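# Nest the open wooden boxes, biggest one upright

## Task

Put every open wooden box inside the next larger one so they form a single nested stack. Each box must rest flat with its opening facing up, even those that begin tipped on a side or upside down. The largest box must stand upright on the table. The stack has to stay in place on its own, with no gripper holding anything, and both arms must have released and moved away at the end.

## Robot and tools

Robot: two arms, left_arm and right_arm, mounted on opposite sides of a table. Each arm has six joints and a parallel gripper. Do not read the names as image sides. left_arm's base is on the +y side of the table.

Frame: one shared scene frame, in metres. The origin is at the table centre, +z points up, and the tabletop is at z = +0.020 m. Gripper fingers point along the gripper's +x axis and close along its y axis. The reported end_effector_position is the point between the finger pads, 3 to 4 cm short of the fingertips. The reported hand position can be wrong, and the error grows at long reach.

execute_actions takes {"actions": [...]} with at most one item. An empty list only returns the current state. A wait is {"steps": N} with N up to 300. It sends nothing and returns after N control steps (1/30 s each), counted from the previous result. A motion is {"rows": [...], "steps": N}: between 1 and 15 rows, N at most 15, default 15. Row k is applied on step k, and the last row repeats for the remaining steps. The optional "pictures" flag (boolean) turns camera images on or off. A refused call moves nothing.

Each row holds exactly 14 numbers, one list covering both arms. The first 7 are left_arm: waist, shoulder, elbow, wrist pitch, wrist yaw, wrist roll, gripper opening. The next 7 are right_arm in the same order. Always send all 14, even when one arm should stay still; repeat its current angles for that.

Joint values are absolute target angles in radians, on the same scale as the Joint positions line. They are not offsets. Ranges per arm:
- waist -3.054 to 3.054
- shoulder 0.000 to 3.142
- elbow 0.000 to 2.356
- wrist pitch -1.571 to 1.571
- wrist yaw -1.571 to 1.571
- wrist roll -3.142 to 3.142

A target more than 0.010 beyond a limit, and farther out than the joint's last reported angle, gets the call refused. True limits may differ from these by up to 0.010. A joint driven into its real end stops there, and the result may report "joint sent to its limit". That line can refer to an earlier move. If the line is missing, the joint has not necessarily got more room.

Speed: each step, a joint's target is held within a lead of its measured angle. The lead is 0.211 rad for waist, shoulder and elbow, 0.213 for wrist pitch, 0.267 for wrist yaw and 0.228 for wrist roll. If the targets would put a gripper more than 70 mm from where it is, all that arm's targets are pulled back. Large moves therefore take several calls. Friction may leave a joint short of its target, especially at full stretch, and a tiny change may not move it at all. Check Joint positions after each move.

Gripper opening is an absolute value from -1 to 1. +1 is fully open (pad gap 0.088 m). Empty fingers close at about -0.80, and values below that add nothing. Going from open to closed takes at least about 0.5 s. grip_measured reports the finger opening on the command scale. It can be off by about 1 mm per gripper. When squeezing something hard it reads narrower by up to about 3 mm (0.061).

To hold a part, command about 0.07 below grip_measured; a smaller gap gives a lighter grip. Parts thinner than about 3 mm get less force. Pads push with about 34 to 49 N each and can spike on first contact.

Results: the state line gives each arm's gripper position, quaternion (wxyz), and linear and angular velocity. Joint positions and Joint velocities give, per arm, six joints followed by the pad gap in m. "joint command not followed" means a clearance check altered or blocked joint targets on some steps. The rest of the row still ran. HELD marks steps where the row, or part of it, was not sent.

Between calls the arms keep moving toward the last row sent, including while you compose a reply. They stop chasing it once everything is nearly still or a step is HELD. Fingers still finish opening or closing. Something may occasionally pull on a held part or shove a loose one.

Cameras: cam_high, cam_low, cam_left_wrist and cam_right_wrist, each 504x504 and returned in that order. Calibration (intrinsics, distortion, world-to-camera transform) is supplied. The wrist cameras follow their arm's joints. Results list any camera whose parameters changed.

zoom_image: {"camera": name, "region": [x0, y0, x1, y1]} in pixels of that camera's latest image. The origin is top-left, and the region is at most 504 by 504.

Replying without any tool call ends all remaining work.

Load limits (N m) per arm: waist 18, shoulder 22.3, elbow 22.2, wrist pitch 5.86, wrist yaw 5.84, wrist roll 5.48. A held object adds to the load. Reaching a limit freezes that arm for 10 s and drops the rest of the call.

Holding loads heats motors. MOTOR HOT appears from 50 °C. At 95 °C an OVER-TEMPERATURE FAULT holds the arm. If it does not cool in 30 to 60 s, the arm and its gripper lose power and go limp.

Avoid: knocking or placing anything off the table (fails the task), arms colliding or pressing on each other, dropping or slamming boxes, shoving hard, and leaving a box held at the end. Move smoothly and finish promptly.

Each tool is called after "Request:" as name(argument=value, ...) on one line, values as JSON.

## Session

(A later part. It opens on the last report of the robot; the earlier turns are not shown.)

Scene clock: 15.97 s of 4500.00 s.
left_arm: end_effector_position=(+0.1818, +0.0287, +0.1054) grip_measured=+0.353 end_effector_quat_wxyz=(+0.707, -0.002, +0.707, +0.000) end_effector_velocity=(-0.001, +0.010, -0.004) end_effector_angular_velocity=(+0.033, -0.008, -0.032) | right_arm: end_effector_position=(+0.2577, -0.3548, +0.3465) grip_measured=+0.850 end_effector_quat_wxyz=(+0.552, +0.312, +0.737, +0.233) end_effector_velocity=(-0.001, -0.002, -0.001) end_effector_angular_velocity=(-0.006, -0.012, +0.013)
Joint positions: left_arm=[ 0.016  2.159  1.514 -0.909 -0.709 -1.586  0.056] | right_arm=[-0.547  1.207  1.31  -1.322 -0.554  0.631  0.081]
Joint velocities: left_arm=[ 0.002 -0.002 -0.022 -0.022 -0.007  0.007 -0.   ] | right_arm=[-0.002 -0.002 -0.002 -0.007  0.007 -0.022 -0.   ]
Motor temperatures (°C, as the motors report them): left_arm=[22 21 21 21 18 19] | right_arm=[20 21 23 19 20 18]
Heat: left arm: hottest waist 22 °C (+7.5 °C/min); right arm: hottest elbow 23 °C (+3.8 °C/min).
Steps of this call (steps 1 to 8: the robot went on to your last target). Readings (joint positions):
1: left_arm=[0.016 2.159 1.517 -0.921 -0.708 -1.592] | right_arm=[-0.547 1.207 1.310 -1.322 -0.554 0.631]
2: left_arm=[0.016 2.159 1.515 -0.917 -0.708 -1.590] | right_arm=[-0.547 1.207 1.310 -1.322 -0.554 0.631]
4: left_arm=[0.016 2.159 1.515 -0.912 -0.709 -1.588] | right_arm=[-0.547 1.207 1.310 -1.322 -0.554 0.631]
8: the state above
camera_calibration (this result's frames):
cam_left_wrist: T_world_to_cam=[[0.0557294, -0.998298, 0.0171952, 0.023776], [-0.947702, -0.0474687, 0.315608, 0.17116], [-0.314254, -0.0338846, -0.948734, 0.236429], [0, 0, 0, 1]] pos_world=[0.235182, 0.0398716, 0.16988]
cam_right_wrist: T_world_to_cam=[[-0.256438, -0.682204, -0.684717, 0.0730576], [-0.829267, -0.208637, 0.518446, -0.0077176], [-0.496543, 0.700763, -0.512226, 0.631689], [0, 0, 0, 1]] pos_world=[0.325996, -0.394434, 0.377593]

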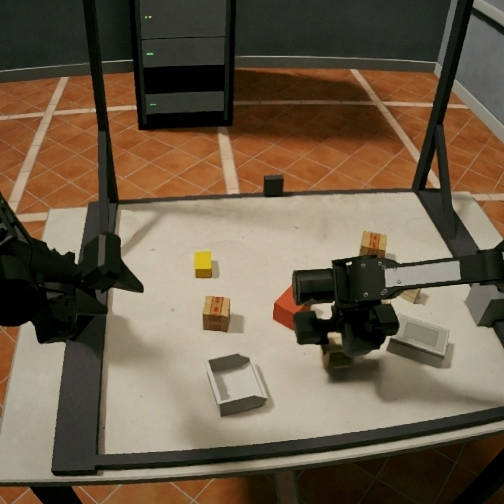

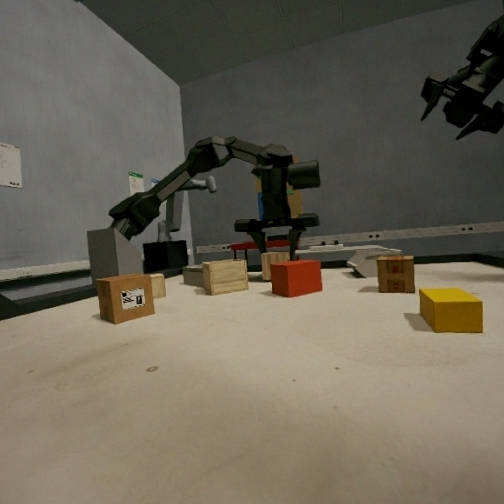

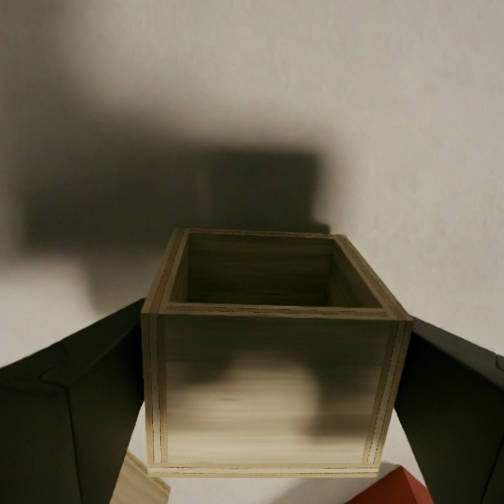

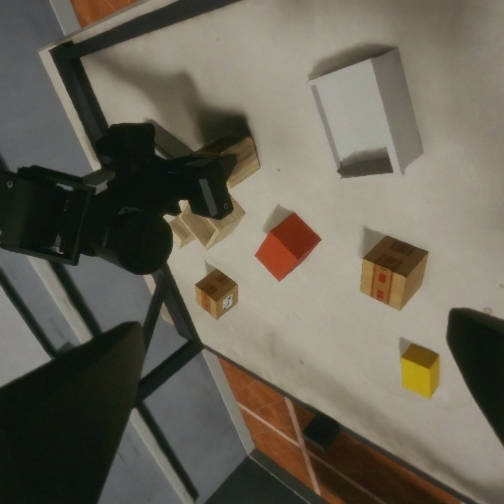

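Request:
execute_actions(actions=[{"rows":[[0.026,2.167,1.492,-0.876,-0.712,-1.568,0.28,-0.547,1.2,1.3,-1.32,-0.554,0.631,0.85]],"steps":10}], pictures=false)

Request:
execute_actions(actions=[{"rows":[[0.026,2.167,1.492,-0.876,-0.712,-1.568,0.5,-0.547,1.2,1.3,-1.32,-0.554,0.631,0.85],[0.026,2.167,1.492,-0.876,-0.712,-1.568,0.8,-0.547,1.2,1.3,-1.32,-0.554,0.631,0.85],[0.026,2.167,1.492,-0.876,-0.712,-1.568,0.8,-0.547,1.2,1.3,-1.32,-0.554,0.631,0.85],[0.026,2.167,1.492,-0.876,-0.712,-1.568,0.8,-0.547,1.2,1.3,-1.32,-0.554,0.631,0.85],[0.026,2.167,1.492,-0.876,-0.712,-1.568,0.8,-0.547,1.2,1.3,-1.32,-0.554,0.631,0.85],[-0.012,2.148,1.55,-0.973,-0.712,-1.6,0.8,-0.547,1.2,1.3,-1.32,-0.554,0.631,0.85],[-0.012,2.148,1.55,-0.973,-0.712,-1.6,0.8,-0.547,1.2,1.3,-1.32,-0.554,0.631,0.85],[-0.064,2.135,1.63,-1.11,-0.71,-1.6,0.8,-0.547,1.2,1.3,-1.32,-0.554,0.631,0.85],[-0.064,2.135,1.63,-1.11,-0.71,-1.6,0.8,-0.547,1.2,1.3,-1.32,-0.554,0.631,0.85],[-0.09,2.11,1.72,-1.25,-0.71,-1.6,0.8,-0.547,1.2,1.3,-1.32,-0.554,0.631,0.85]]}], pictures=false)

Request:
execute_actions(actions=[{"rows":[[0.1,2.05,1.895,-1.344,0.322,1.942,1,-0.547,1.2,1.3,-1.32,-0.554,0.631,0.85]]}], pictures=false)

Request:
execute_actions(actions=[{"steps":35}], pictures=false)

Request:
execute_actions(actions=[{"rows":[[0.16,2.08,1.898,-1.344,0.322,1.945,1,-0.547,1.2,1.3,-1.32,-0.554,0.631,0.85],[0.2,2.1,1.898,-1.344,0.322,1.945,1,-0.547,1.2,1.3,-1.32,-0.554,0.631,0.85],[0.24,2.12,1.898,-1.344,0.322,1.945,1,-0.547,1.2,1.3,-1.32,-0.554,0.631,0.85],[0.28,2.14,1.898,-1.344,0.322,1.945,1,-0.547,1.2,1.3,-1.32,-0.554,0.631,0.85],[0.32,2.16,1.898,-1.344,0.322,1.945,1,-0.547,1.2,1.3,-1.32,-0.554,0.631,0.85],[0.35,2.19,1.898,-1.344,0.322,1.945,1,-0.547,1.2,1.3,-1.32,-0.554,0.631,0.85],[0.377,2.22,1.898,-1.344,0.324,1.945,1,-0.547,1.2,1.3,-1.32,-0.554,0.631,0.85]]}], pictures=false)

Request:
execute_actions(actions=[{"steps":8}])

Scene clock: 19.00 s of 4500.00 s.
left_arm: end_effector_position=(+0.1823, +0.0285, +0.1000) grip_measured=+0.353 end_effector_quat_wxyz=(+0.707, -0.003, +0.707, -0.001) end_effector_velocity=(+0.001, +0.002, +0.001) end_effector_angular_velocity=(+0.004, -0.007, -0.029) | right_arm: end_effector_position=(+0.2577, -0.3548, +0.3465) grip_measured=+0.850 end_effector_quat_wxyz=(+0.552, +0.312, +0.737, +0.233) end_effector_velocity=(-0.001, -0.001, +0.002) end_effector_angular_velocity=(+0.006, +0.000, +0.005)
Joint positions: left_arm=[ 0.026  2.161  1.499 -0.88  -0.709 -1.571  0.056] | right_arm=[-0.547  1.207  1.31  -1.322 -0.554  0.631  0.081]
Joint velocities: left_arm=[-0.002 -0.002 -0.002 -0.007 -0.007  0.022 -0.   ] | right_arm=[-0.002 -0.002  0.002 -0.007 -0.007 -0.007  0.   ]
Motor temperatures (°C, as the motors report them): left_arm=[23 22 21 21 18 19] | right_arm=[20 21 23 19 20 18]
Heat: left arm: hottest waist 23 °C (+9.5 °C/min); right arm: hottest elbow 23 °C (+3.2 °C/min).
Steps of this call (steps 1 to 30: the robot went on to your last target; steps 31 to 81: nothing new was sent; steps 82 to 91: all 10 steps of this action). Readings (joint positions):
82: left_arm=[0.017 2.159 1.511 -0.903 -0.709 -1.582] | right_arm=[-0.547 1.207 1.310 -1.322 -0.554 0.631]
83: left_arm=[0.018 2.159 1.508 -0.894 -0.709 -1.579] | right_arm=[-0.547 1.207 1.310 -1.322 -0.554 0.631]
85: left_arm=[0.022 2.160 1.503 -0.887 -0.709 -1.575] | right_arm=[-0.547 1.207 1.310 -1.322 -0.554 0.631]
89: left_arm=[0.025 2.161 1.499 -0.880 -0.709 -1.572] | right_arm=[-0.547 1.207 1.310 -1.322 -0.554 0.631]
91: the state above

Scene clock: 19.50 s of 4500.00 s.
left_arm: end_effector_position=(+0.1895, +0.0261, +0.1787) grip_measured=+0.792 end_effector_quat_wxyz=(+0.707, +0.035, +0.705, -0.045) end_effector_velocity=(+0.085, -0.015, +0.164) end_effector_angular_velocity=(-0.231, +0.005, +0.073) | right_arm: end_effector_position=(+0.2577, -0.3548, +0.3465) grip_measured=+0.850 end_effector_quat_wxyz=(+0.552, +0.312, +0.737, +0.233) end_effector_velocity=(-0.003, -0.001, -0.001) end_effector_angular_velocity=(+0.002, +0.009, +0.007)
Joint positions: left_arm=[-0.089  2.117  1.698 -1.209 -0.709 -1.596  0.078] | right_arm=[-0.547  1.207  1.31  -1.322 -0.554  0.631  0.081]
Joint velocities: left_arm=[-0.11  -0.261  0.32  -0.374 -0.022 -0.022  0.002] | right_arm=[-0.002 -0.002 -0.007 -0.007 -0.007 -0.007 -0.001]
Motor temperatures (°C, as the motors report them): left_arm=[23 22 21 21 18 19] | right_arm=[20 21 23 19 20 18]
Heat: left arm: hottest waist 23 °C (+9.2 °C/min); right arm: hottest elbow 23 °C (+3.1 °C/min).
Steps of this call (steps 1 to 15: all 15 steps of this action). Readings (joint positions):
1: left_arm=[0.026 2.161 1.499 -0.880 -0.709 -1.571] | right_arm=[-0.547 1.207 1.310 -1.322 -0.554 0.631]
2: left_arm=[0.026 2.161 1.499 -0.879 -0.709 -1.571] | right_arm=[-0.547 1.207 1.310 -1.322 -0.554 0.631]
4: left_arm=[0.026 2.161 1.498 -0.879 -0.709 -1.571] | right_arm=[-0.547 1.207 1.310 -1.322 -0.554 0.631]
8: left_arm=[0.012 2.161 1.528 -0.958 -0.709 -1.586] | right_arm=[-0.547 1.207 1.310 -1.322 -0.554 0.631]
15: the state above

Scene clock: 20.00 s of 4500.00 s.
left_arm: end_effector_position=(+0.1730, +0.0194, +0.2470) grip_measured=+1.000 end_effector_quat_wxyz=(+0.299, +0.092, +0.875, -0.369) end_effector_velocity=(-0.084, -0.002, +0.109) end_effector_angular_velocity=(-1.485, +0.707, -1.066) | right_arm: end_effector_position=(+0.2577, -0.3548, +0.3465) grip_measured=+0.850 end_effector_quat_wxyz=(+0.552, +0.312, +0.737, +0.233) end_effector_velocity=(-0.001, -0.001, +0.002) end_effector_angular_velocity=(+0.006, +0.000, +0.005)
Joint positions: left_arm=[ 0.1    2.05   1.888 -1.341  0.234 -0.731  0.088] | right_arm=[-0.547  1.207  1.31  -1.322 -0.554  0.631  0.081]
Joint velocities: left_arm=[-0.037 -0.002 -0.002 -0.022  0.813  1.751  0.   ] | right_arm=[-0.002 -0.002  0.002 -0.007 -0.007 -0.007 -0.   ]
Motor temperatures (°C, as the motors report them): left_arm=[23 22 21 21 18 19] | right_arm=[20 21 23 19 20 18]
Heat: left arm: hottest waist 23 °C (+9.0 °C/min); right arm: hottest elbow 23 °C (+3.0 °C/min).
Steps of this call (steps 1 to 15: all 15 steps of this action). Readings (joint positions):
1: left_arm=[-0.082 2.106 1.726 -1.239 -0.663 -1.561] | right_arm=[-0.547 1.207 1.310 -1.322 -0.554 0.631]
2: left_arm=[-0.055 2.103 1.765 -1.269 -0.585 -1.499] | right_arm=[-0.547 1.207 1.310 -1.322 -0.554 0.631]
4: left_arm=[0.024 2.092 1.826 -1.298 -0.453 -1.381] | right_arm=[-0.547 1.207 1.310 -1.322 -0.554 0.631]
8: left_arm=[0.116 2.052 1.881 -1.331 -0.190 -1.146] | right_arm=[-0.547 1.207 1.310 -1.322 -0.554 0.631]
15: the state above

Scene clock: 21.17 s of 4500.00 s.
left_arm: end_effector_position=(+0.1661, +0.0187, +0.2576) grip_measured=+1.000 end_effector_quat_wxyz=(+0.070, +0.264, +0.129, -0.953) end_effector_velocity=(-0.001, +0.006, +0.002) end_effector_angular_velocity=(-1.462, -0.104, -0.922) | right_arm: end_effector_position=(+0.2577, -0.3548, +0.3465) grip_measured=+0.850 end_effector_quat_wxyz=(+0.552, +0.312, +0.737, +0.233) end_effector_velocity=(-0.002, -0.001, +0.000) end_effector_angular_velocity=(+0.001, +0.015, -0.004)
Joint positions: left_arm=[ 0.1    2.05   1.889 -1.341  0.317  1.339  0.088] | right_arm=[-0.547  1.207  1.31  -1.322 -0.554  0.631  0.081]
Joint velocities: left_arm=[-0.002 -0.007 -0.007 -0.022  0.007  1.736  0.   ] | right_arm=[-0.002 -0.002 -0.002 -0.007 -0.007  0.007 -0.   ]
Motor temperatures (°C, as the motors report them): left_arm=[23 22 21 21 18 19] | right_arm=[20 21 23 19 20 18]
Heat: left arm: hottest waist 23 °C (+8.5 °C/min); right arm: hottest elbow 23 °C (+2.8 °C/min).
Steps of this call (steps 1 to 35: the robot went on to your last target). Readings (joint positions):
1: left_arm=[0.100 2.050 1.889 -1.341 0.258 -0.672] | right_arm=[-0.547 1.207 1.310 -1.322 -0.554 0.631]
2: left_arm=[0.100 2.050 1.889 -1.341 0.274 -0.613] | right_arm=[-0.547 1.207 1.310 -1.322 -0.554 0.631]
4: left_arm=[0.100 2.050 1.889 -1.341 0.295 -0.495] | right_arm=[-0.547 1.207 1.310 -1.322 -0.554 0.631]
8: left_arm=[0.100 2.050 1.889 -1.341 0.311 -0.259] | right_arm=[-0.547 1.207 1.310 -1.322 -0.554 0.631]
35: the state above

Scene clock: 21.67 s of 4500.00 s.
left_arm: end_effector_position=(+0.2133, +0.0291, +0.1328) grip_measured=+1.000 end_effector_quat_wxyz=(+0.004, +0.262, +0.009, -0.965) end_effector_velocity=(-0.021, -0.008, +0.020) end_effector_angular_velocity=(-0.151, -0.010, -0.108) | right_arm: end_effector_position=(+0.2577, -0.3548, +0.3465) grip_measured=+0.850 end_effector_quat_wxyz=(+0.552, +0.312, +0.737, +0.233) end_effector_velocity=(+0.001, +0.000, +0.003) end_effector_angular_velocity=(+0.012, -0.006, -0.010)
Joint positions: left_arm=[ 0.386  2.219  1.895 -1.343  0.32   1.929  0.088] | right_arm=[-0.547  1.207  1.31  -1.322 -0.554  0.631  0.081]
Joint velocities: left_arm=[-0.076 -0.007 -0.002  0.007 -0.007  0.11   0.   ] | right_arm=[-0.002 -0.007  0.002  0.007 -0.007  0.007 -0.   ]
Motor temperatures (°C, as the motors report them): left_arm=[23 22 21 21 18 19] | right_arm=[20 21 23 19 20 18]
Heat: left arm: hottest waist 23 °C (+8.3 °C/min); right arm: hottest elbow 23 °C (+2.8 °C/min).
Steps of this call (steps 1 to 15: all 15 steps of this action). Readings (joint positions):
1: left_arm=[0.102 2.052 1.889 -1.342 0.320 1.398] | right_arm=[-0.547 1.207 1.310 -1.322 -0.554 0.631]
2: left_arm=[0.112 2.057 1.890 -1.343 0.323 1.457] | right_arm=[-0.547 1.207 1.310 -1.322 -0.554 0.631]
4: left_arm=[0.160 2.078 1.895 -1.343 0.324 1.576] | right_arm=[-0.547 1.207 1.310 -1.322 -0.554 0.631]
8: left_arm=[0.310 2.156 1.897 -1.343 0.324 1.797] | right_arm=[-0.547 1.207 1.310 -1.322 -0.554 0.631]
15: the state above

Scene clock: 21.93 s of 4500.00 s.
left_arm: end_effector_position=(+0.2117, +0.0284, +0.1344) grip_measured=+1.000 end_effector_quat_wxyz=(+0.001, +0.262, +0.000, -0.965) end_effector_velocity=(-0.001, +0.005, +0.002) end_effector_angular_velocity=(+0.009, +0.001, -0.021) | right_arm: end_effector_position=(+0.2577, -0.3548, +0.3465) grip_measured=+0.850 end_effector_quat_wxyz=(+0.552, +0.312, +0.737, +0.233) end_effector_velocity=(-0.004, -0.001, -0.001) end_effector_angular_velocity=(-0.008, +0.032, +0.001)
Joint positions: left_arm=[ 0.38   2.219  1.895 -1.343  0.321  1.942  0.088] | right_arm=[-0.547  1.207  1.31  -1.322 -0.554  0.631  0.081]
Joint velocities: left_arm=[-0.002 -0.002 -0.002 -0.022 -0.007  0.007  0.   ] | right_arm=[-0.002  0.002 -0.002 -0.022 -0.007  0.007  0.   ]
Motor temperatures (°C, as the motors report them): left_arm=[23 22 21 21 18 19] | right_arm=[20 21 23 19 20 18]
Heat: left arm: hottest waist 23 °C (+8.2 °C/min); right arm: hottest elbow 23 °C (+2.7 °C/min).
Steps of this call (steps 1 to 8: the robot went on to your last target). Readings (joint positions):
1: left_arm=[0.383 2.219 1.895 -1.343 0.320 1.933] | right_arm=[-0.547 1.207 1.310 -1.322 -0.554 0.631]
2: left_arm=[0.381 2.219 1.895 -1.343 0.321 1.935] | right_arm=[-0.547 1.207 1.310 -1.322 -0.554 0.631]
4: left_arm=[0.380 2.219 1.895 -1.343 0.321 1.939] | right_arm=[-0.547 1.207 1.310 -1.322 -0.554 0.631]
8: the state above
camera_calibration (this result's frames):
cam_left_wrist: T_world_to_cam=[[-0.0156464, 0.998435, 0.0536972, -0.0251472], [0.75093, 0.0471932, -0.658694, -0.0410161], [-0.660197, 0.0300167, -0.750493, 0.318082], [0, 0, 0, 1]] pos_world=[0.240403, 0.0174958, 0.213051]
cam_right_wrist: T_world_to_cam=[[-0.256438, -0.682204, -0.684717, 0.0730576], [-0.829267, -0.208637, 0.518446, -0.0077176], [-0.496543, 0.700763, -0.512226, 0.631689], [0, 0, 0, 1]] pos_world=[0.325996, -0.394434, 0.377593]

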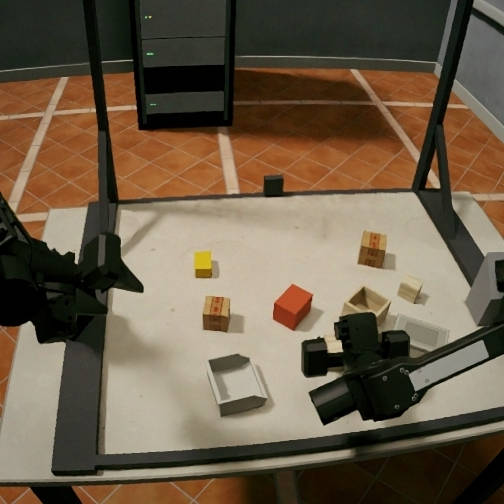

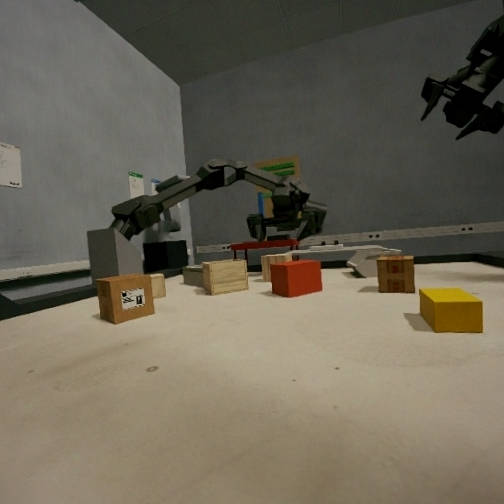

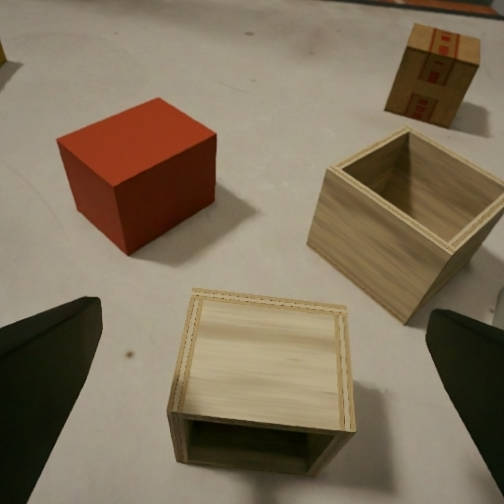

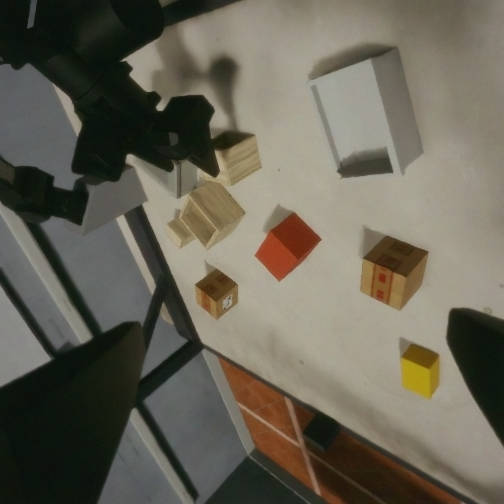

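Request:
execute_actions(actions=[])

Scene clock: 24.27 s of 4500.00 s.
left_arm: end_effector_position=(+0.2117, +0.0284, +0.1344) grip_measured=+1.000 end_effector_quat_wxyz=(+0.001, +0.262, -0.000, -0.965) end_effector_velocity=(+0.000, +0.004, -0.001) end_effector_angular_velocity=(+0.018, -0.003, -0.004) | right_arm: end_effector_position=(+0.2577, -0.3548, +0.3465) grip_measured=+0.850 end_effector_quat_wxyz=(+0.552, +0.312, +0.737, +0.233) end_effector_velocity=(-0.004, -0.003, -0.001) end_effector_angular_velocity=(-0.004, +0.018, +0.005)
Joint positions: left_arm=[ 0.38   2.219  1.895 -1.343  0.321  1.942  0.088] | right_arm=[-0.547  1.207  1.31  -1.322 -0.554  0.631  0.081]
Joint velocities: left_arm=[ 0.002 -0.002 -0.007 -0.007 -0.007 -0.007  0.   ] | right_arm=[-0.007 -0.002 -0.002 -0.022 -0.007 -0.007 -0.   ]
Motor temperatures (°C, as the motors report them): left_arm=[24 23 21 21 18 19] | right_arm=[20 21 23 19 20 18]
Heat: left arm: hottest waist 24 °C (+9.9 °C/min); right arm: hottest elbow 23 °C (+2.5 °C/min).
Steps of this call (steps 1 to 30: the robot went on to your last target; steps 31 to 70: nothing new was sent). Readings (joint positions):
1: left_arm=[0.380 2.219 1.895 -1.343 0.321 1.942] | right_arm=[-0.547 1.207 1.310 -1.322 -0.554 0.631]
2: left_arm=[0.380 2.219 1.895 -1.343 0.321 1.942] | right_arm=[-0.547 1.207 1.310 -1.322 -0.554 0.631]
4: left_arm=[0.380 2.219 1.895 -1.343 0.321 1.942] | right_arm=[-0.547 1.207 1.310 -1.322 -0.554 0.631]
8: left_arm=[0.380 2.219 1.895 -1.343 0.321 1.942] | right_arm=[-0.547 1.207 1.310 -1.322 -0.554 0.631]
70: the state above
All arms were judged still, so your last target was given up. Only a new action makes them travel on or press farther. Fingers that are still opening or closing keep moving.
camera_calibration (this result's frames):
cam_left_wrist: T_world_to_cam=[[-0.0152618, 0.998476, 0.0530396, -0.0251414], [0.750949, 0.0464701, -0.658724, -0.0409956], [-0.660184, 0.0297767, -0.750513, 0.318089], [0, 0, 0, 1]] pos_world=[0.240399, 0.0175365, 0.213058]
cam_right_wrist: T_world_to_cam=[[-0.256438, -0.682204, -0.684717, 0.0730576], [-0.829267, -0.208637, 0.518446, -0.0077176], [-0.496543, 0.700763, -0.512226, 0.631689], [0, 0, 0, 1]] pos_world=[0.325996, -0.394434, 0.377593]

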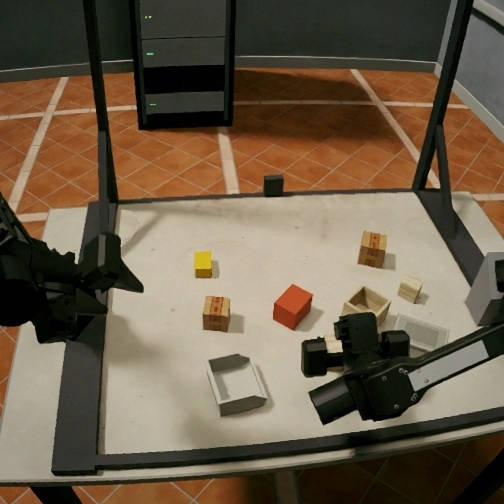

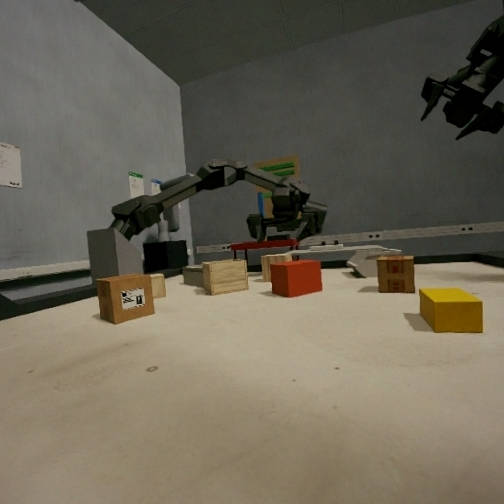

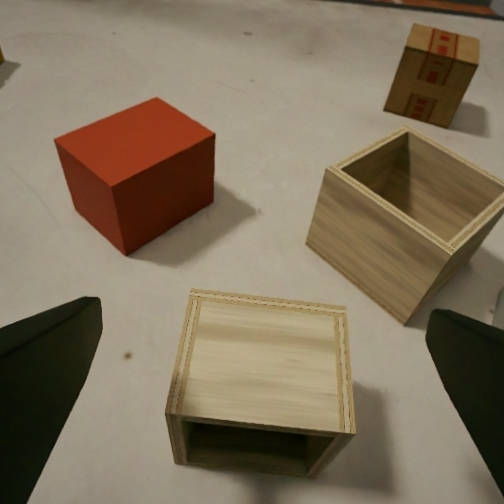

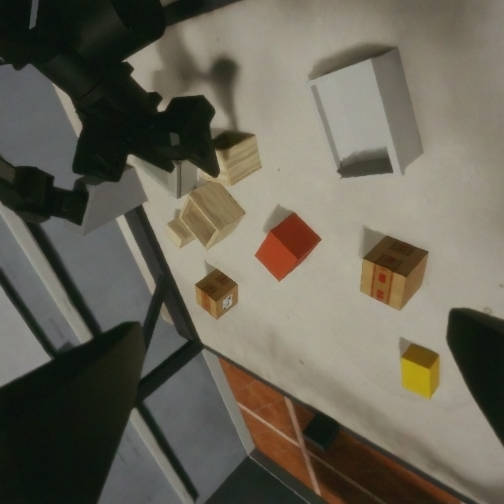

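Request:
execute_actions(actions=[{"rows":[[0.388,2.232,1.895,-1.334,0.323,1.956,1,-0.547,1.2,1.3,-1.32,-0.554,0.631,0.85],[0.399,2.245,1.893,-1.324,0.321,1.967,1,-0.547,1.2,1.3,-1.32,-0.554,0.631,0.85],[0.41,2.258,1.891,-1.313,0.32,1.978,0.9,-0.547,1.2,1.3,-1.32,-0.554,0.631,0.85],[0.422,2.272,1.89,-1.302,0.318,1.989,0.9,-0.547,1.2,1.3,-1.32,-0.554,0.631,0.85],[0.433,2.287,1.89,-1.291,0.317,2.0,0.8,-0.547,1.2,1.3,-1.32,-0.554,0.631,0.85],[0.444,2.302,1.891,-1.28,0.315,2.011,0.8,-0.547,1.2,1.3,-1.32,-0.554,0.631,0.85],[0.455,2.317,1.893,-1.269,0.314,2.022,0.8,-0.547,1.2,1.3,-1.32,-0.554,0.631,0.85],[0.4666,2.3325,1.897,-1.2586,0.3128,2.033,0.8,-0.547,1.2,1.3,-1.32,-0.554,0.631,0.85]],"steps":15}])

Scene clock: 25.73 s of 4500.00 s.
left_arm: end_effector_position=(+0.2139, +0.0299, +0.0721) grip_measured=+0.808 end_effector_quat_wxyz=(+0.002, +0.260, +0.005, -0.966) end_effector_velocity=(-0.002, -0.004, -0.002) end_effector_angular_velocity=(-0.034, -0.014, -0.010) | right_arm: end_effector_position=(+0.2577, -0.3548, +0.3465) grip_measured=+0.850 end_effector_quat_wxyz=(+0.552, +0.312, +0.737, +0.233) end_effector_velocity=(-0.002, +0.000, +0.002) end_effector_angular_velocity=(+0.008, -0.001, +0.009)
Joint positions: left_arm=[ 0.471  2.329  1.895 -1.264  0.314  2.028  0.079] | right_arm=[-0.547  1.207  1.31  -1.322 -0.554  0.631  0.081]
Joint velocities: left_arm=[-0.007  0.002 -0.002  0.022 -0.007  0.022 -0.002] | right_arm=[ 0.002 -0.002  0.002 -0.007 -0.007 -0.007 -0.   ]
Motor temperatures (°C, as the motors report them): left_arm=[24 23 22 21 18 19] | right_arm=[20 21 23 19 20 18]
Heat: left arm: hottest waist 24 °C (+9.3 °C/min); right arm: hottest elbow 23 °C (+2.3 °C/min).
Steps of this call (steps 1 to 29: nothing new was sent; steps 30 to 44: all 15 steps of this action). Readings (joint positions):
30: left_arm=[0.380 2.219 1.895 -1.343 0.321 1.944] | right_arm=[-0.547 1.207 1.310 -1.322 -0.554 0.631]
31: left_arm=[0.381 2.221 1.895 -1.342 0.321 1.949] | right_arm=[-0.547 1.207 1.310 -1.322 -0.554 0.631]
33: left_arm=[0.390 2.231 1.895 -1.327 0.321 1.964] | right_arm=[-0.547 1.207 1.310 -1.322 -0.554 0.631]
37: left_arm=[0.431 2.280 1.895 -1.289 0.320 2.002] | right_arm=[-0.547 1.207 1.310 -1.322 -0.554 0.631]
44: the state above
camera_calibration (this result's frames):
cam_left_wrist: T_world_to_cam=[[-0.020709, 0.997848, 0.0622124, -0.0227928], [0.748048, 0.0567491, -0.661214, -0.0832418], [-0.663321, 0.0328448, -0.747614, 0.273168], [0, 0, 0, 1]] pos_world=[0.242995, 0.0184955, 0.150602]
cam_right_wrist: T_world_to_cam=[[-0.256438, -0.682204, -0.684717, 0.0730576], [-0.829267, -0.208637, 0.518446, -0.0077176], [-0.496543, 0.700763, -0.512226, 0.631689], [0, 0, 0, 1]] pos_world=[0.325996, -0.394434, 0.377593]

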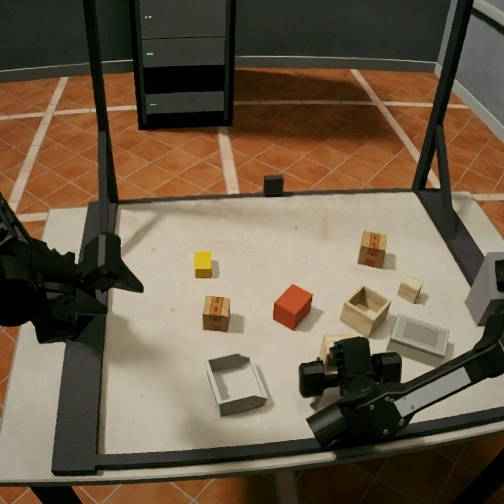

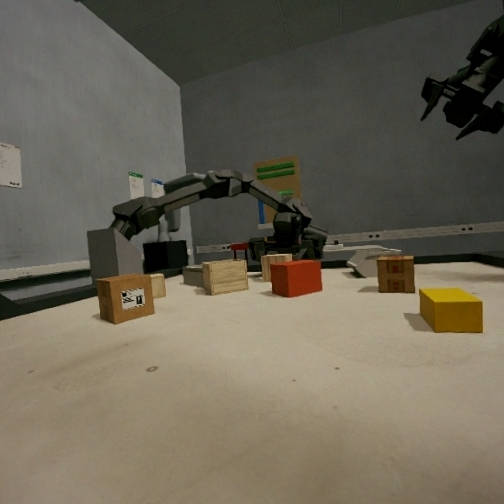

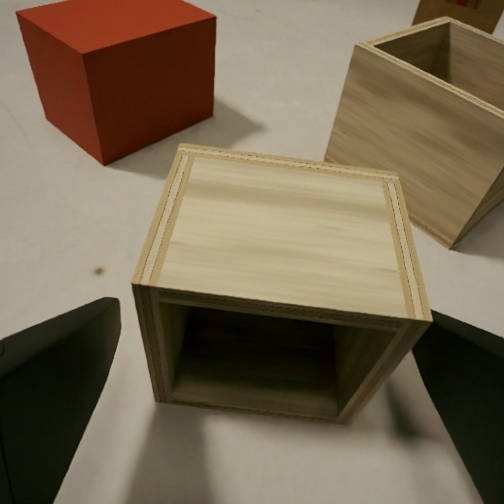

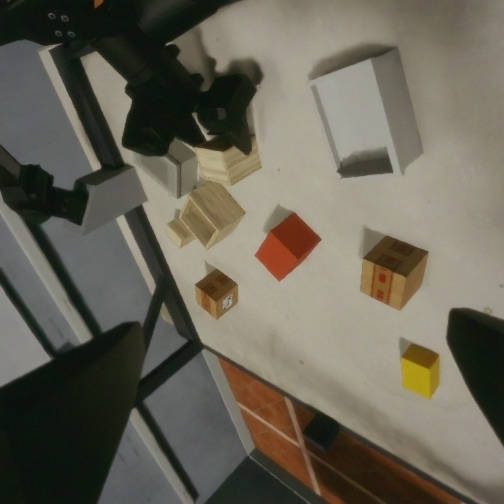

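Request:
execute_actions(actions=[{"rows":[[0.459,2.337,1.897,-1.2586,0.3128,2.033,0.75,-0.547,1.2,1.3,-1.32,-0.554,0.631,0.85],[0.459,2.337,1.897,-1.2586,0.3128,2.033,0.7,-0.547,1.2,1.3,-1.32,-0.554,0.631,0.85],[0.459,2.337,1.897,-1.2586,0.3128,2.033,0.65,-0.547,1.2,1.3,-1.32,-0.554,0.631,0.85],[0.459,2.337,1.897,-1.2586,0.3128,2.033,0.6,-0.547,1.2,1.3,-1.32,-0.554,0.631,0.85],[0.459,2.337,1.897,-1.2586,0.3128,2.033,0.55,-0.547,1.2,1.3,-1.32,-0.554,0.631,0.85],[0.459,2.337,1.897,-1.2586,0.3128,2.033,0.5,-0.547,1.2,1.3,-1.32,-0.554,0.631,0.85],[0.459,2.337,1.897,-1.2586,0.3128,2.033,0.45,-0.547,1.2,1.3,-1.32,-0.554,0.631,0.85],[0.459,2.337,1.897,-1.2586,0.3128,2.033,0.41,-0.547,1.2,1.3,-1.32,-0.554,0.631,0.85],[0.459,2.337,1.897,-1.2586,0.3128,2.033,0.37,-0.547,1.2,1.3,-1.32,-0.554,0.631,0.85],[0.459,2.337,1.897,-1.2586,0.3128,2.033,0.33,-0.547,1.2,1.3,-1.32,-0.554,0.631,0.85],[0.459,2.337,1.897,-1.2586,0.3128,2.033,0.28,-0.547,1.2,1.3,-1.32,-0.554,0.631,0.85]],"steps":15}])

Scene clock: 27.20 s of 4500.00 s.
left_arm: end_effector_position=(+0.2118, +0.0283, +0.0735) grip_measured=+0.368 end_effector_quat_wxyz=(+0.001, +0.260, -0.000, -0.966) end_effector_velocity=(-0.001, -0.000, -0.002) end_effector_angular_velocity=(+0.017, -0.007, +0.008) | right_arm: end_effector_position=(+0.2577, -0.3548, +0.3465) grip_measured=+0.850 end_effector_quat_wxyz=(+0.552, +0.312, +0.737, +0.233) end_effector_velocity=(-0.001, -0.001, -0.000) end_effector_angular_velocity=(+0.003, +0.005, +0.001)
Joint positions: left_arm=[ 0.465  2.33   1.895 -1.26   0.314  2.031  0.057] | right_arm=[-0.547  1.207  1.31  -1.322 -0.554  0.631  0.081]
Joint velocities: left_arm=[-0.002  0.002 -0.002  0.007 -0.007 -0.022  0.   ] | right_arm=[-0.007 -0.002 -0.002 -0.007 -0.007 -0.007 -0.   ]
Motor temperatures (°C, as the motors report them): left_arm=[25 23 22 21 18 19] | right_arm=[20 21 23 19 20 18]
Heat: left arm: hottest waist 25 °C (+11.0 °C/min); right arm: hottest elbow 23 °C (+2.2 °C/min).
Steps of this call (steps 1 to 15: the robot went on to your last target; steps 16 to 29: nothing new was sent; steps 30 to 44: all 15 steps of this action). Readings (joint positions):
30: left_arm=[0.471 2.330 1.895 -1.261 0.314 2.031] | right_arm=[-0.547 1.207 1.310 -1.322 -0.554 0.631]
31: left_arm=[0.470 2.330 1.895 -1.261 0.314 2.031] | right_arm=[-0.547 1.207 1.310 -1.322 -0.554 0.631]
33: left_arm=[0.468 2.330 1.895 -1.261 0.314 2.031] | right_arm=[-0.547 1.207 1.310 -1.322 -0.554 0.631]
37: left_arm=[0.465 2.330 1.895 -1.261 0.314 2.031] | right_arm=[-0.547 1.207 1.310 -1.322 -0.554 0.631]
44: the state above
camera_calibration (this result's frames):
cam_left_wrist: T_world_to_cam=[[-0.0156197, 0.99849, 0.0526583, -0.0217482], [0.749076, 0.0465696, -0.660845, -0.0806528], [-0.6623, 0.0291229, -0.748673, 0.272863], [0, 0, 0, 1]] pos_world=[0.240793, 0.0175248, 0.152131]
cam_right_wrist: T_world_to_cam=[[-0.256438, -0.682204, -0.684717, 0.0730576], [-0.829267, -0.208637, 0.518446, -0.0077176], [-0.496543, 0.700763, -0.512226, 0.631689], [0, 0, 0, 1]] pos_world=[0.325996, -0.394434, 0.377593]

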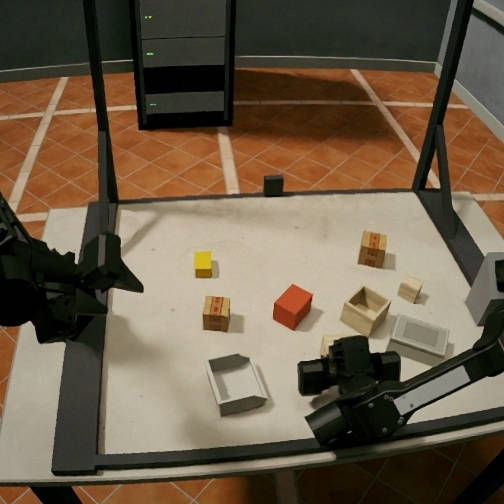

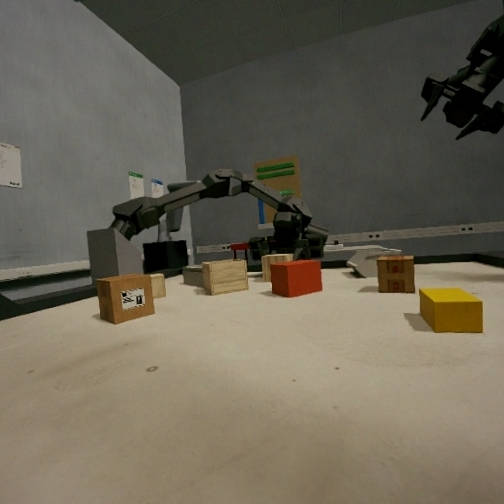

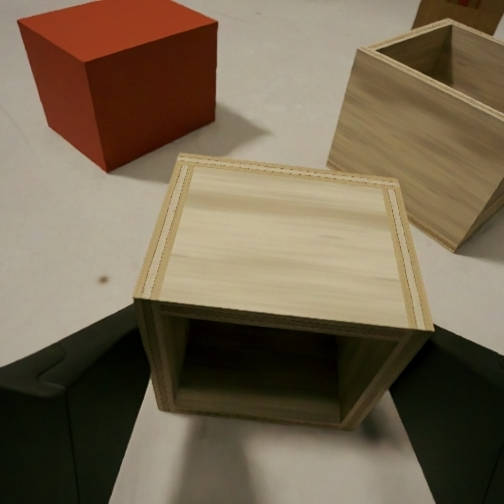

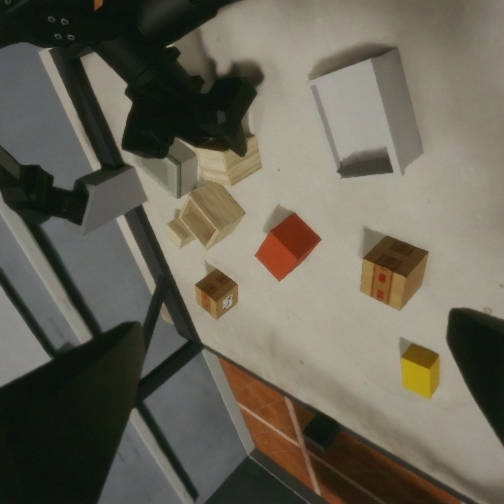

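Request:
execute_actions(actions=[{"rows":[[0.455,2.317,1.893,-1.269,0.314,2.022,0.28,-0.547,1.2,1.3,-1.32,-0.554,0.631,0.85],[0.444,2.30,1.891,-1.28,0.315,2.011,0.28,-0.547,1.2,1.3,-1.32,-0.554,0.631,0.85],[0.43,2.28,1.89,-1.291,0.317,2.0,0.28,-0.547,1.2,1.3,-1.32,-0.554,0.631,0.85],[0.415,2.26,1.89,-1.302,0.318,1.98,0.28,-0.547,1.2,1.3,-1.32,-0.554,0.631,0.85],[0.4,2.24,1.89,-1.32,0.318,1.96,0.28,-0.547,1.2,1.3,-1.32,-0.554,0.631,0.85],[0.38,2.22,1.89,-1.34,0.318,1.93,0.28,-0.547,1.2,1.3,-1.32,-0.554,0.631,0.85],[0.36,2.2,1.88,-1.35,0.31,1.89,0.28,-0.547,1.2,1.3,-1.32,-0.554,0.631,0.85],[0.34,2.18,1.87,-1.36,0.295,1.84,0.28,-0.547,1.2,1.3,-1.32,-0.554,0.631,0.85],[0.32,2.16,1.86,-1.37,0.275,1.78,0.28,-0.547,1.2,1.3,-1.32,-0.554,0.631,0.85],[0.295,2.145,1.85,-1.38,0.25,1.72,0.28,-0.547,1.2,1.3,-1.32,-0.554,0.631,0.85],[0.27,2.13,1.84,-1.39,0.225,1.66,0.28,-0.547,1.2,1.3,-1.32,-0.554,0.631,0.85],[0.245,2.12,1.83,-1.4,0.2,1.6,0.28,-0.547,1.2,1.3,-1.32,-0.554,0.631,0.85],[0.22,2.12,1.82,-1.4,0.175,1.54,0.28,-0.547,1.2,1.3,-1.32,-0.554,0.631,0.85],[0.195,2.12,1.81,-1.4,0.15,1.48,0.28,-0.547,1.2,1.3,-1.32,-0.554,0.631,0.85],[0.17,2.12,1.8,-1.4,0.125,1.0,0.28,-0.547,1.2,1.3,-1.32,-0.554,0.631,0.85]],"steps":15}], pictures=false)

Request:
execute_actions(actions=[{"rows":[[0.145,2.12,1.79,-1.4,0.1,-1.075,0.28,-0.547,1.2,1.3,-1.32,-0.554,0.631,0.85],[0.12,2.12,1.78,-1.4,0.07,-1.075,0.28,-0.547,1.2,1.3,-1.32,-0.554,0.631,0.85],[0.095,2.12,1.77,-1.4,0.04,-1.075,0.28,-0.547,1.2,1.3,-1.32,-0.554,0.631,0.85],[0.07,2.12,1.76,-1.4,0.01,-1.075,0.28,-0.547,1.2,1.3,-1.32,-0.554,0.631,0.85],[0.045,2.12,1.75,-1.4,-0.02,-1.075,0.28,-0.547,1.2,1.3,-1.32,-0.554,0.631,0.85],[0.02,2.12,1.74,-1.4,-0.05,-1.075,0.28,-0.547,1.2,1.3,-1.32,-0.554,0.631,0.85],[-0.005,2.13,1.73,-1.4,-0.08,-1.075,0.28,-0.547,1.2,1.3,-1.32,-0.554,0.631,0.85],[-0.03,2.14,1.72,-1.4,-0.11,-1.075,0.28,-0.547,1.2,1.3,-1.32,-0.554,0.631,0.85],[-0.055,2.15,1.71,-1.4,-0.14,-1.075,0.28,-0.547,1.2,1.3,-1.32,-0.554,0.631,0.85],[-0.08,2.16,1.7,-1.4,-0.17,-1.075,0.28,-0.547,1.2,1.3,-1.32,-0.554,0.631,0.85],[-0.1,2.17,1.69,-1.4,-0.2,-1.075,0.28,-0.547,1.2,1.3,-1.32,-0.554,0.631,0.85],[-0.12,2.18,1.68,-1.4,-0.23,-1.075,0.28,-0.547,1.2,1.3,-1.32,-0.554,0.631,0.85],[-0.14,2.19,1.67,-1.4,-0.26,-1.075,0.28,-0.547,1.2,1.3,-1.32,-0.554,0.631,0.85]],"steps":15}], pictures=false)

Request:
execute_actions(actions=[{"steps":12}], pictures=false)

Request:
execute_actions(actions=[{"rows":[[-0.14,2.2,1.668,-1.4,-0.26,-1.075,0.28,-0.547,1.2,1.3,-1.32,-0.554,0.631,0.85],[-0.14,2.21,1.666,-1.4,-0.26,-1.075,0.28,-0.547,1.2,1.3,-1.32,-0.554,0.631,0.85],[-0.14,2.22,1.664,-1.4,-0.26,-1.075,0.28,-0.547,1.2,1.3,-1.32,-0.554,0.631,0.85],[-0.14,2.23,1.662,-1.4,-0.26,-1.075,0.28,-0.547,1.2,1.3,-1.32,-0.554,0.631,0.85],[-0.14,2.24,1.66,-1.4,-0.26,-1.075,0.28,-0.547,1.2,1.3,-1.32,-0.554,0.631,0.85],[-0.14,2.25,1.658,-1.4,-0.26,-1.075,0.28,-0.547,1.2,1.3,-1.32,-0.554,0.631,0.85],[-0.14,2.2614,1.655,-1.4,-0.26,-1.075,0.28,-0.547,1.2,1.3,-1.32,-0.554,0.631,0.85]],"steps":15}])

Scene clock: 31.47 s of 4500.00 s.
left_arm: end_effector_position=(+0.1908, +0.0434, +0.1740) grip_measured=+0.368 end_effector_quat_wxyz=(-0.004, +0.322, +0.121, -0.939) end_effector_velocity=(-0.160, +0.063, +0.129) end_effector_angular_velocity=(+1.124, -0.758, +0.248) | right_arm: end_effector_position=(+0.2577, -0.3548, +0.3465) grip_measured=+0.850 end_effector_quat_wxyz=(+0.552, +0.312, +0.737, +0.233) end_effector_velocity=(-0.001, -0.001, -0.000) end_effector_angular_velocity=(+0.003, +0.005, +0.001)
Joint positions: left_arm=[ 0.244  2.133  1.84  -1.386  0.193  1.582  0.057] | right_arm=[-0.547  1.207  1.31  -1.322 -0.554  0.631  0.081]
Joint velocities: left_arm=[-0.74  -0.198 -0.276 -0.095 -0.681 -1.795 -0.   ] | right_arm=[-0.007 -0.002 -0.002 -0.007 -0.007 -0.007  0.   ]
Motor temperatures (°C, as the motors report them): left_arm=[25 24 22 21 18 19] | right_arm=[20 21 23 19 20 18]
Heat: left arm: hottest waist 25 °C (+9.5 °C/min); right arm: hottest elbow 23 °C (+1.9 °C/min).
Steps of this call (steps 1 to 15: the robot went on to your last target; steps 16 to 90: nothing new was sent; then 0.77 s passed at rest; steps 91 to 105: all 15 steps of this action). Readings (joint positions):
91: left_arm=[0.464 2.330 1.895 -1.260 0.314 2.031] | right_arm=[-0.547 1.207 1.310 -1.322 -0.554 0.631]
92: left_arm=[0.463 2.329 1.895 -1.261 0.314 2.028] | right_arm=[-0.547 1.207 1.310 -1.322 -0.554 0.631]
94: left_arm=[0.457 2.319 1.894 -1.275 0.314 2.012] | right_arm=[-0.547 1.207 1.310 -1.322 -0.554 0.631]
98: left_arm=[0.406 2.260 1.886 -1.322 0.310 1.931] | right_arm=[-0.547 1.207 1.310 -1.322 -0.554 0.631]
105: the state above

Scene clock: 31.97 s of 4500.00 s.
left_arm: end_effector_position=(+0.1080, +0.0807, +0.1892) grip_measured=+0.368 end_effector_quat_wxyz=(+0.056, +0.539, +0.344, -0.766) end_effector_velocity=(-0.136, +0.071, -0.030) end_effector_angular_velocity=(+0.703, -0.931, +0.835) | right_arm: end_effector_position=(+0.2577, -0.3548, +0.3465) grip_measured=+0.850 end_effector_quat_wxyz=(+0.552, +0.312, +0.737, +0.233) end_effector_velocity=(+0.000, +0.000, +0.002) end_effector_angular_velocity=(+0.013, -0.012, +0.001)
Joint positions: left_arm=[-0.112  2.172  1.69  -1.397 -0.212  0.697  0.057] | right_arm=[-0.547  1.207  1.31  -1.322 -0.554  0.631  0.081]
Joint velocities: left_arm=[-0.427  0.256 -0.227 -0.007 -0.388 -1.78  -0.   ] | right_arm=[-0.002 -0.007 -0.002  0.007 -0.007 -0.007 -0.   ]
Motor temperatures (°C, as the motors report them): left_arm=[26 24 21 21 18 19] | right_arm=[20 21 23 19 20 18]
Heat: left arm: hottest waist 26 °C (+11.3 °C/min); right arm: hottest elbow 23 °C (+1.9 °C/min).
Steps of this call (steps 1 to 15: all 15 steps of this action). Readings (joint positions):
1: left_arm=[0.220 2.128 1.831 -1.389 0.169 1.523] | right_arm=[-0.547 1.207 1.310 -1.322 -0.554 0.631]
2: left_arm=[0.195 2.127 1.820 -1.391 0.144 1.464] | right_arm=[-0.547 1.207 1.310 -1.322 -0.554 0.631]
4: left_arm=[0.146 2.127 1.796 -1.393 0.090 1.345] | right_arm=[-0.547 1.207 1.310 -1.322 -0.554 0.631]
8: left_arm=[0.047 2.127 1.753 -1.397 -0.025 1.109] | right_arm=[-0.547 1.207 1.310 -1.322 -0.554 0.631]
15: the state above

Scene clock: 32.37 s of 4500.00 s.
left_arm: end_effector_position=(+0.1028, +0.0848, +0.1848) grip_measured=+0.368 end_effector_quat_wxyz=(+0.240, +0.513, +0.571, -0.595) end_effector_velocity=(+0.007, +0.003, -0.002) end_effector_angular_velocity=(+0.644, -0.570, +1.556) | right_arm: end_effector_position=(+0.2577, -0.3548, +0.3465) grip_measured=+0.850 end_effector_quat_wxyz=(+0.552, +0.312, +0.737, +0.233) end_effector_velocity=(-0.007, -0.003, -0.001) end_effector_angular_velocity=(-0.009, +0.029, +0.013)
Joint positions: left_arm=[-0.135  2.189  1.674 -1.397 -0.257 -0.014  0.057] | right_arm=[-0.547  1.207  1.31  -1.322 -0.554  0.631  0.081]
Joint velocities: left_arm=[ 0.002 -0.002 -0.002 -0.022 -0.037 -1.78   0.   ] | right_arm=[-0.002 -0.002 -0.002 -0.037 -0.007 -0.007 -0.   ]
Motor temperatures (°C, as the motors report them): left_arm=[26 24 22 21 18 19] | right_arm=[20 21 23 19 20 18]
Heat: left arm: hottest waist 26 °C (+11.1 °C/min); right arm: hottest elbow 23 °C (+1.9 °C/min).
Steps of this call (steps 1 to 12: the robot went on to your last target). Readings (joint positions):
1: left_arm=[-0.124 2.179 1.683 -1.397 -0.224 0.637] | right_arm=[-0.547 1.207 1.310 -1.322 -0.554 0.631]
2: left_arm=[-0.131 2.185 1.678 -1.397 -0.232 0.578] | right_arm=[-0.547 1.207 1.310 -1.322 -0.554 0.631]
4: left_arm=[-0.136 2.189 1.675 -1.397 -0.244 0.460] | right_arm=[-0.547 1.207 1.310 -1.322 -0.554 0.631]
8: left_arm=[-0.135 2.189 1.674 -1.397 -0.255 0.223] | right_arm=[-0.547 1.207 1.310 -1.322 -0.554 0.631]
12: the state above

Scene clock: 32.87 s of 4500.00 s.
left_arm: end_effector_position=(+0.0881, +0.0944, +0.1651) grip_measured=+0.368 end_effector_quat_wxyz=(+0.423, +0.397, +0.766, -0.277) end_effector_velocity=(+0.001, -0.000, +0.000) end_effector_angular_velocity=(+0.567, -0.666, +1.533) | right_arm: end_effector_position=(+0.2577, -0.3548, +0.3465) grip_measured=+0.850 end_effector_quat_wxyz=(+0.552, +0.312, +0.737, +0.233) end_effector_velocity=(-0.004, +0.001, +0.000) end_effector_angular_velocity=(+0.015, +0.015, +0.010)
Joint positions: left_arm=[-0.135  2.258  1.658 -1.398 -0.258 -0.901  0.057] | right_arm=[-0.547  1.207  1.31  -1.322 -0.554  0.631  0.081]
Joint velocities: left_arm=[-0.002 -0.007 -0.007  0.007 -0.007 -1.766  0.   ] | right_arm=[-0.002 -0.002 -0.007 -0.007 -0.022 -0.007 -0.   ]
Motor temperatures (°C, as the motors report them): left_arm=[26 24 22 21 18 19] | right_arm=[20 21 23 19 20 18]
Heat: left arm: hottest waist 26 °C (+11.0 °C/min); right arm: hottest elbow 23 °C (+1.8 °C/min).
Steps of this call (steps 1 to 15: all 15 steps of this action). Readings (joint positions):
1: left_arm=[-0.135 2.189 1.674 -1.397 -0.257 -0.073] | right_arm=[-0.547 1.207 1.310 -1.322 -0.554 0.631]
2: left_arm=[-0.135 2.190 1.674 -1.398 -0.257 -0.132] | right_arm=[-0.547 1.207 1.310 -1.322 -0.554 0.631]
4: left_arm=[-0.135 2.199 1.674 -1.398 -0.258 -0.251] | right_arm=[-0.547 1.207 1.310 -1.322 -0.554 0.631]
8: left_arm=[-0.135 2.234 1.667 -1.398 -0.258 -0.488] | right_arm=[-0.547 1.207 1.310 -1.322 -0.554 0.631]
15: the state above
camera_calibration (this result's frames):
cam_left_wrist: T_world_to_cam=[[-0.813348, -0.576922, 0.075005, 0.120863], [-0.341363, 0.577654, 0.741476, -0.116154], [-0.471101, 0.577475, -0.666774, 0.175396], [0, 0, 0, 1]] pos_world=[0.141282, 0.0355385, 0.19401]
cam_right_wrist: T_world_to_cam=[[-0.256438, -0.682204, -0.684717, 0.0730576], [-0.829267, -0.208637, 0.518446, -0.0077176], [-0.496543, 0.700763, -0.512226, 0.631689], [0, 0, 0, 1]] pos_world=[0.325996, -0.394434, 0.377593]

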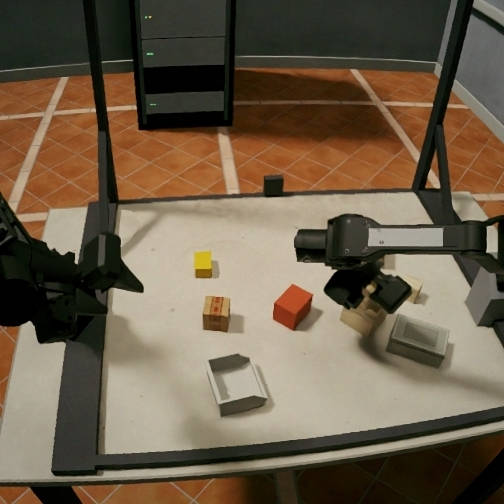

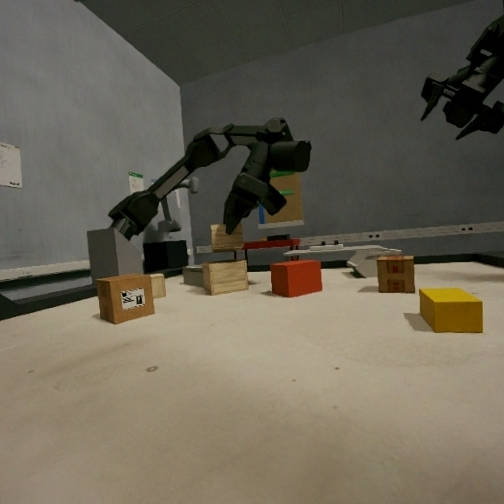

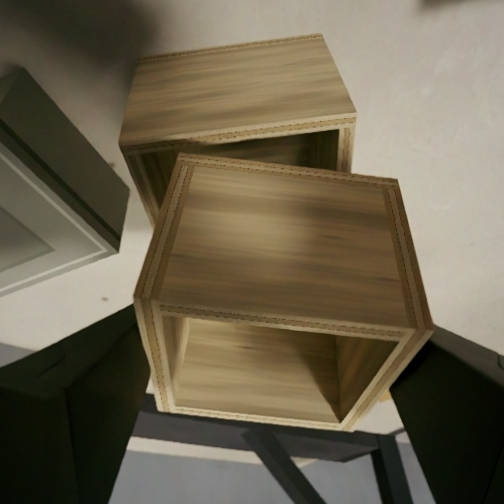

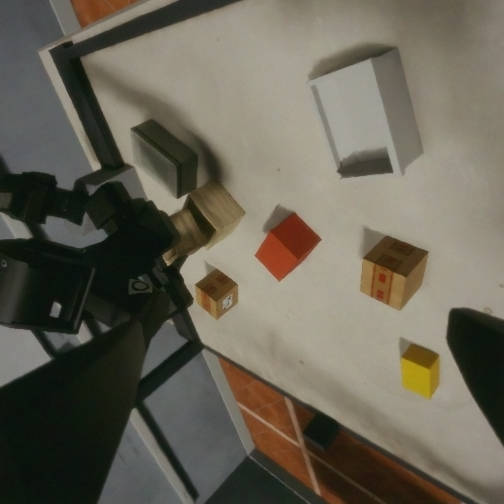

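Request:
execute_actions(actions=[{"steps":8}])

Request:
zoom_image(camera="cam_low", region=[180,200,290,310])

Scene clock: 33.47 s of 4500.00 s.
left_arm: end_effector_position=(+0.0881, +0.0944, +0.1651) grip_measured=+0.368 end_effector_quat_wxyz=(+0.455, +0.360, +0.787, -0.210) end_effector_velocity=(+0.004, +0.002, +0.000) end_effector_angular_velocity=(+0.002, -0.029, +0.007) | right_arm: end_effector_position=(+0.2577, -0.3548, +0.3465) grip_measured=+0.850 end_effector_quat_wxyz=(+0.552, +0.312, +0.737, +0.233) end_effector_velocity=(-0.000, +0.001, -0.001) end_effector_angular_velocity=(+0.008, -0.004, +0.003)
Joint positions: left_arm=[-0.135  2.258  1.658 -1.398 -0.258 -1.072  0.057] | right_arm=[-0.547  1.207  1.31  -1.322 -0.554  0.631  0.081]
Joint velocities: left_arm=[-0.002 -0.007 -0.007 -0.007 -0.022 -0.022 -0.   ] | right_arm=[-0.002 -0.002 -0.007  0.007 -0.007 -0.007 -0.   ]
Motor temperatures (°C, as the motors report them): left_arm=[26 24 22 21 18 19] | right_arm=[20 21 23 19 20 18]
Heat: left arm: hottest waist 26 °C (+10.8 °C/min); right arm: hottest elbow 23 °C (+1.8 °C/min).
Steps of this call (steps 1 to 18: the robot went on to your last target). Readings (joint positions):
1: left_arm=[-0.135 2.258 1.658 -1.398 -0.258 -0.951] | right_arm=[-0.547 1.207 1.310 -1.322 -0.554 0.631]
2: left_arm=[-0.135 2.258 1.658 -1.398 -0.258 -0.986] | right_arm=[-0.547 1.207 1.310 -1.322 -0.554 0.631]
4: left_arm=[-0.135 2.258 1.658 -1.398 -0.258 -1.028] | right_arm=[-0.547 1.207 1.310 -1.322 -0.554 0.631]
8: left_arm=[-0.135 2.258 1.658 -1.398 -0.258 -1.061] | right_arm=[-0.547 1.207 1.310 -1.322 -0.554 0.631]
18: the state above
camera_calibration (this result's frames):
cam_left_wrist: T_world_to_cam=[[-0.721054, -0.692811, -0.00973569, 0.137667], [-0.467348, 0.47593, 0.745035, -0.096032], [-0.511535, 0.54176, -0.666954, 0.182362], [0, 0, 0, 1]] pos_world=[0.14767, 0.042285, 0.194515]
cam_right_wrist: T_world_to_cam=[[-0.256438, -0.682204, -0.684717, 0.0730576], [-0.829267, -0.208637, 0.518446, -0.0077176], [-0.496543, 0.700763, -0.512226, 0.631689], [0, 0, 0, 1]] pos_world=[0.325996, -0.394434, 0.377593]

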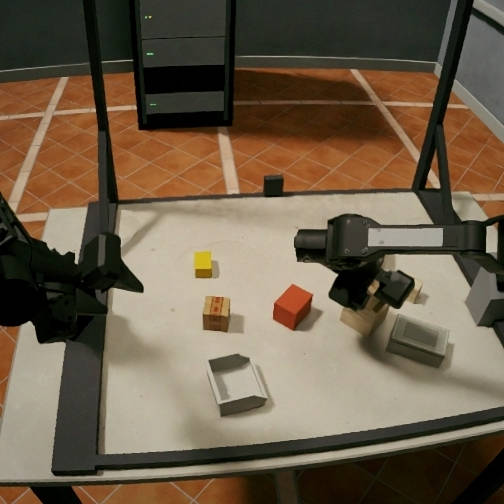

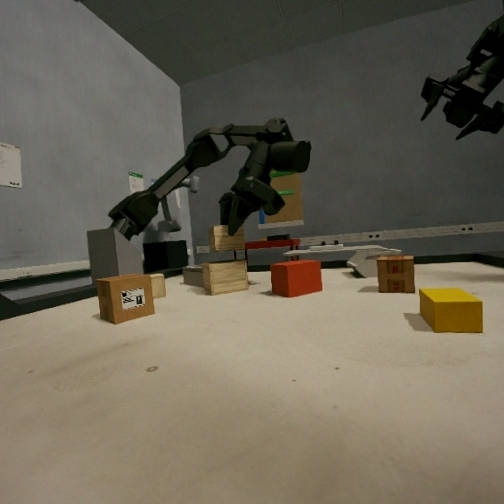

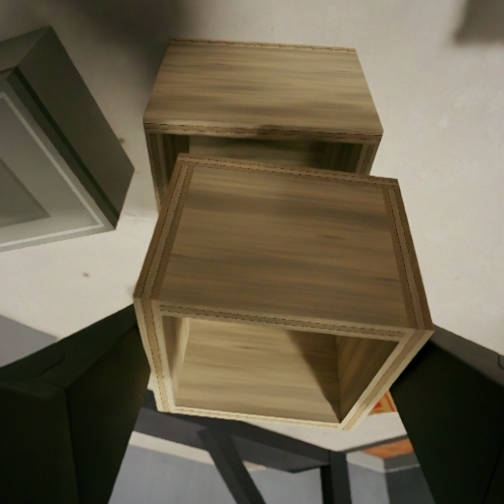

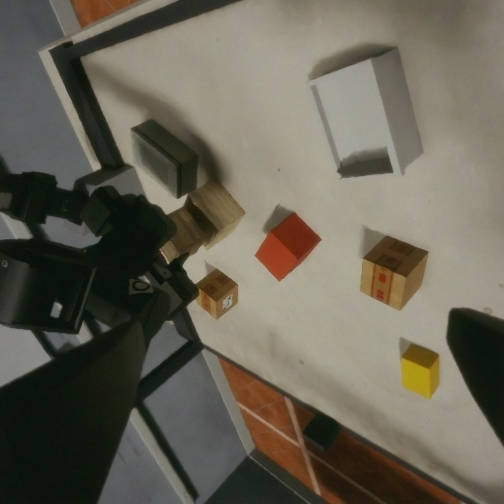

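Region (180, 200, 290, 310) of cam_low's 504x504 image, scaled by 4.582, with more detail than that image has.

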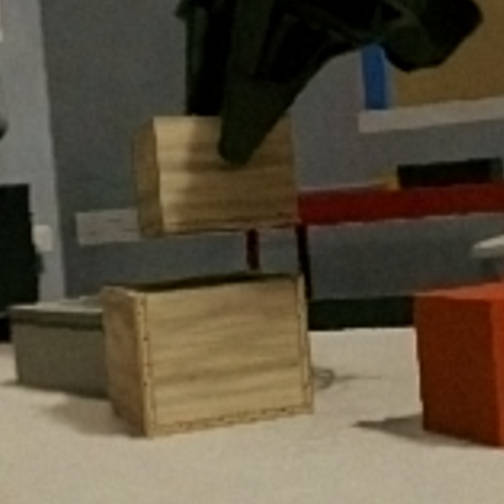

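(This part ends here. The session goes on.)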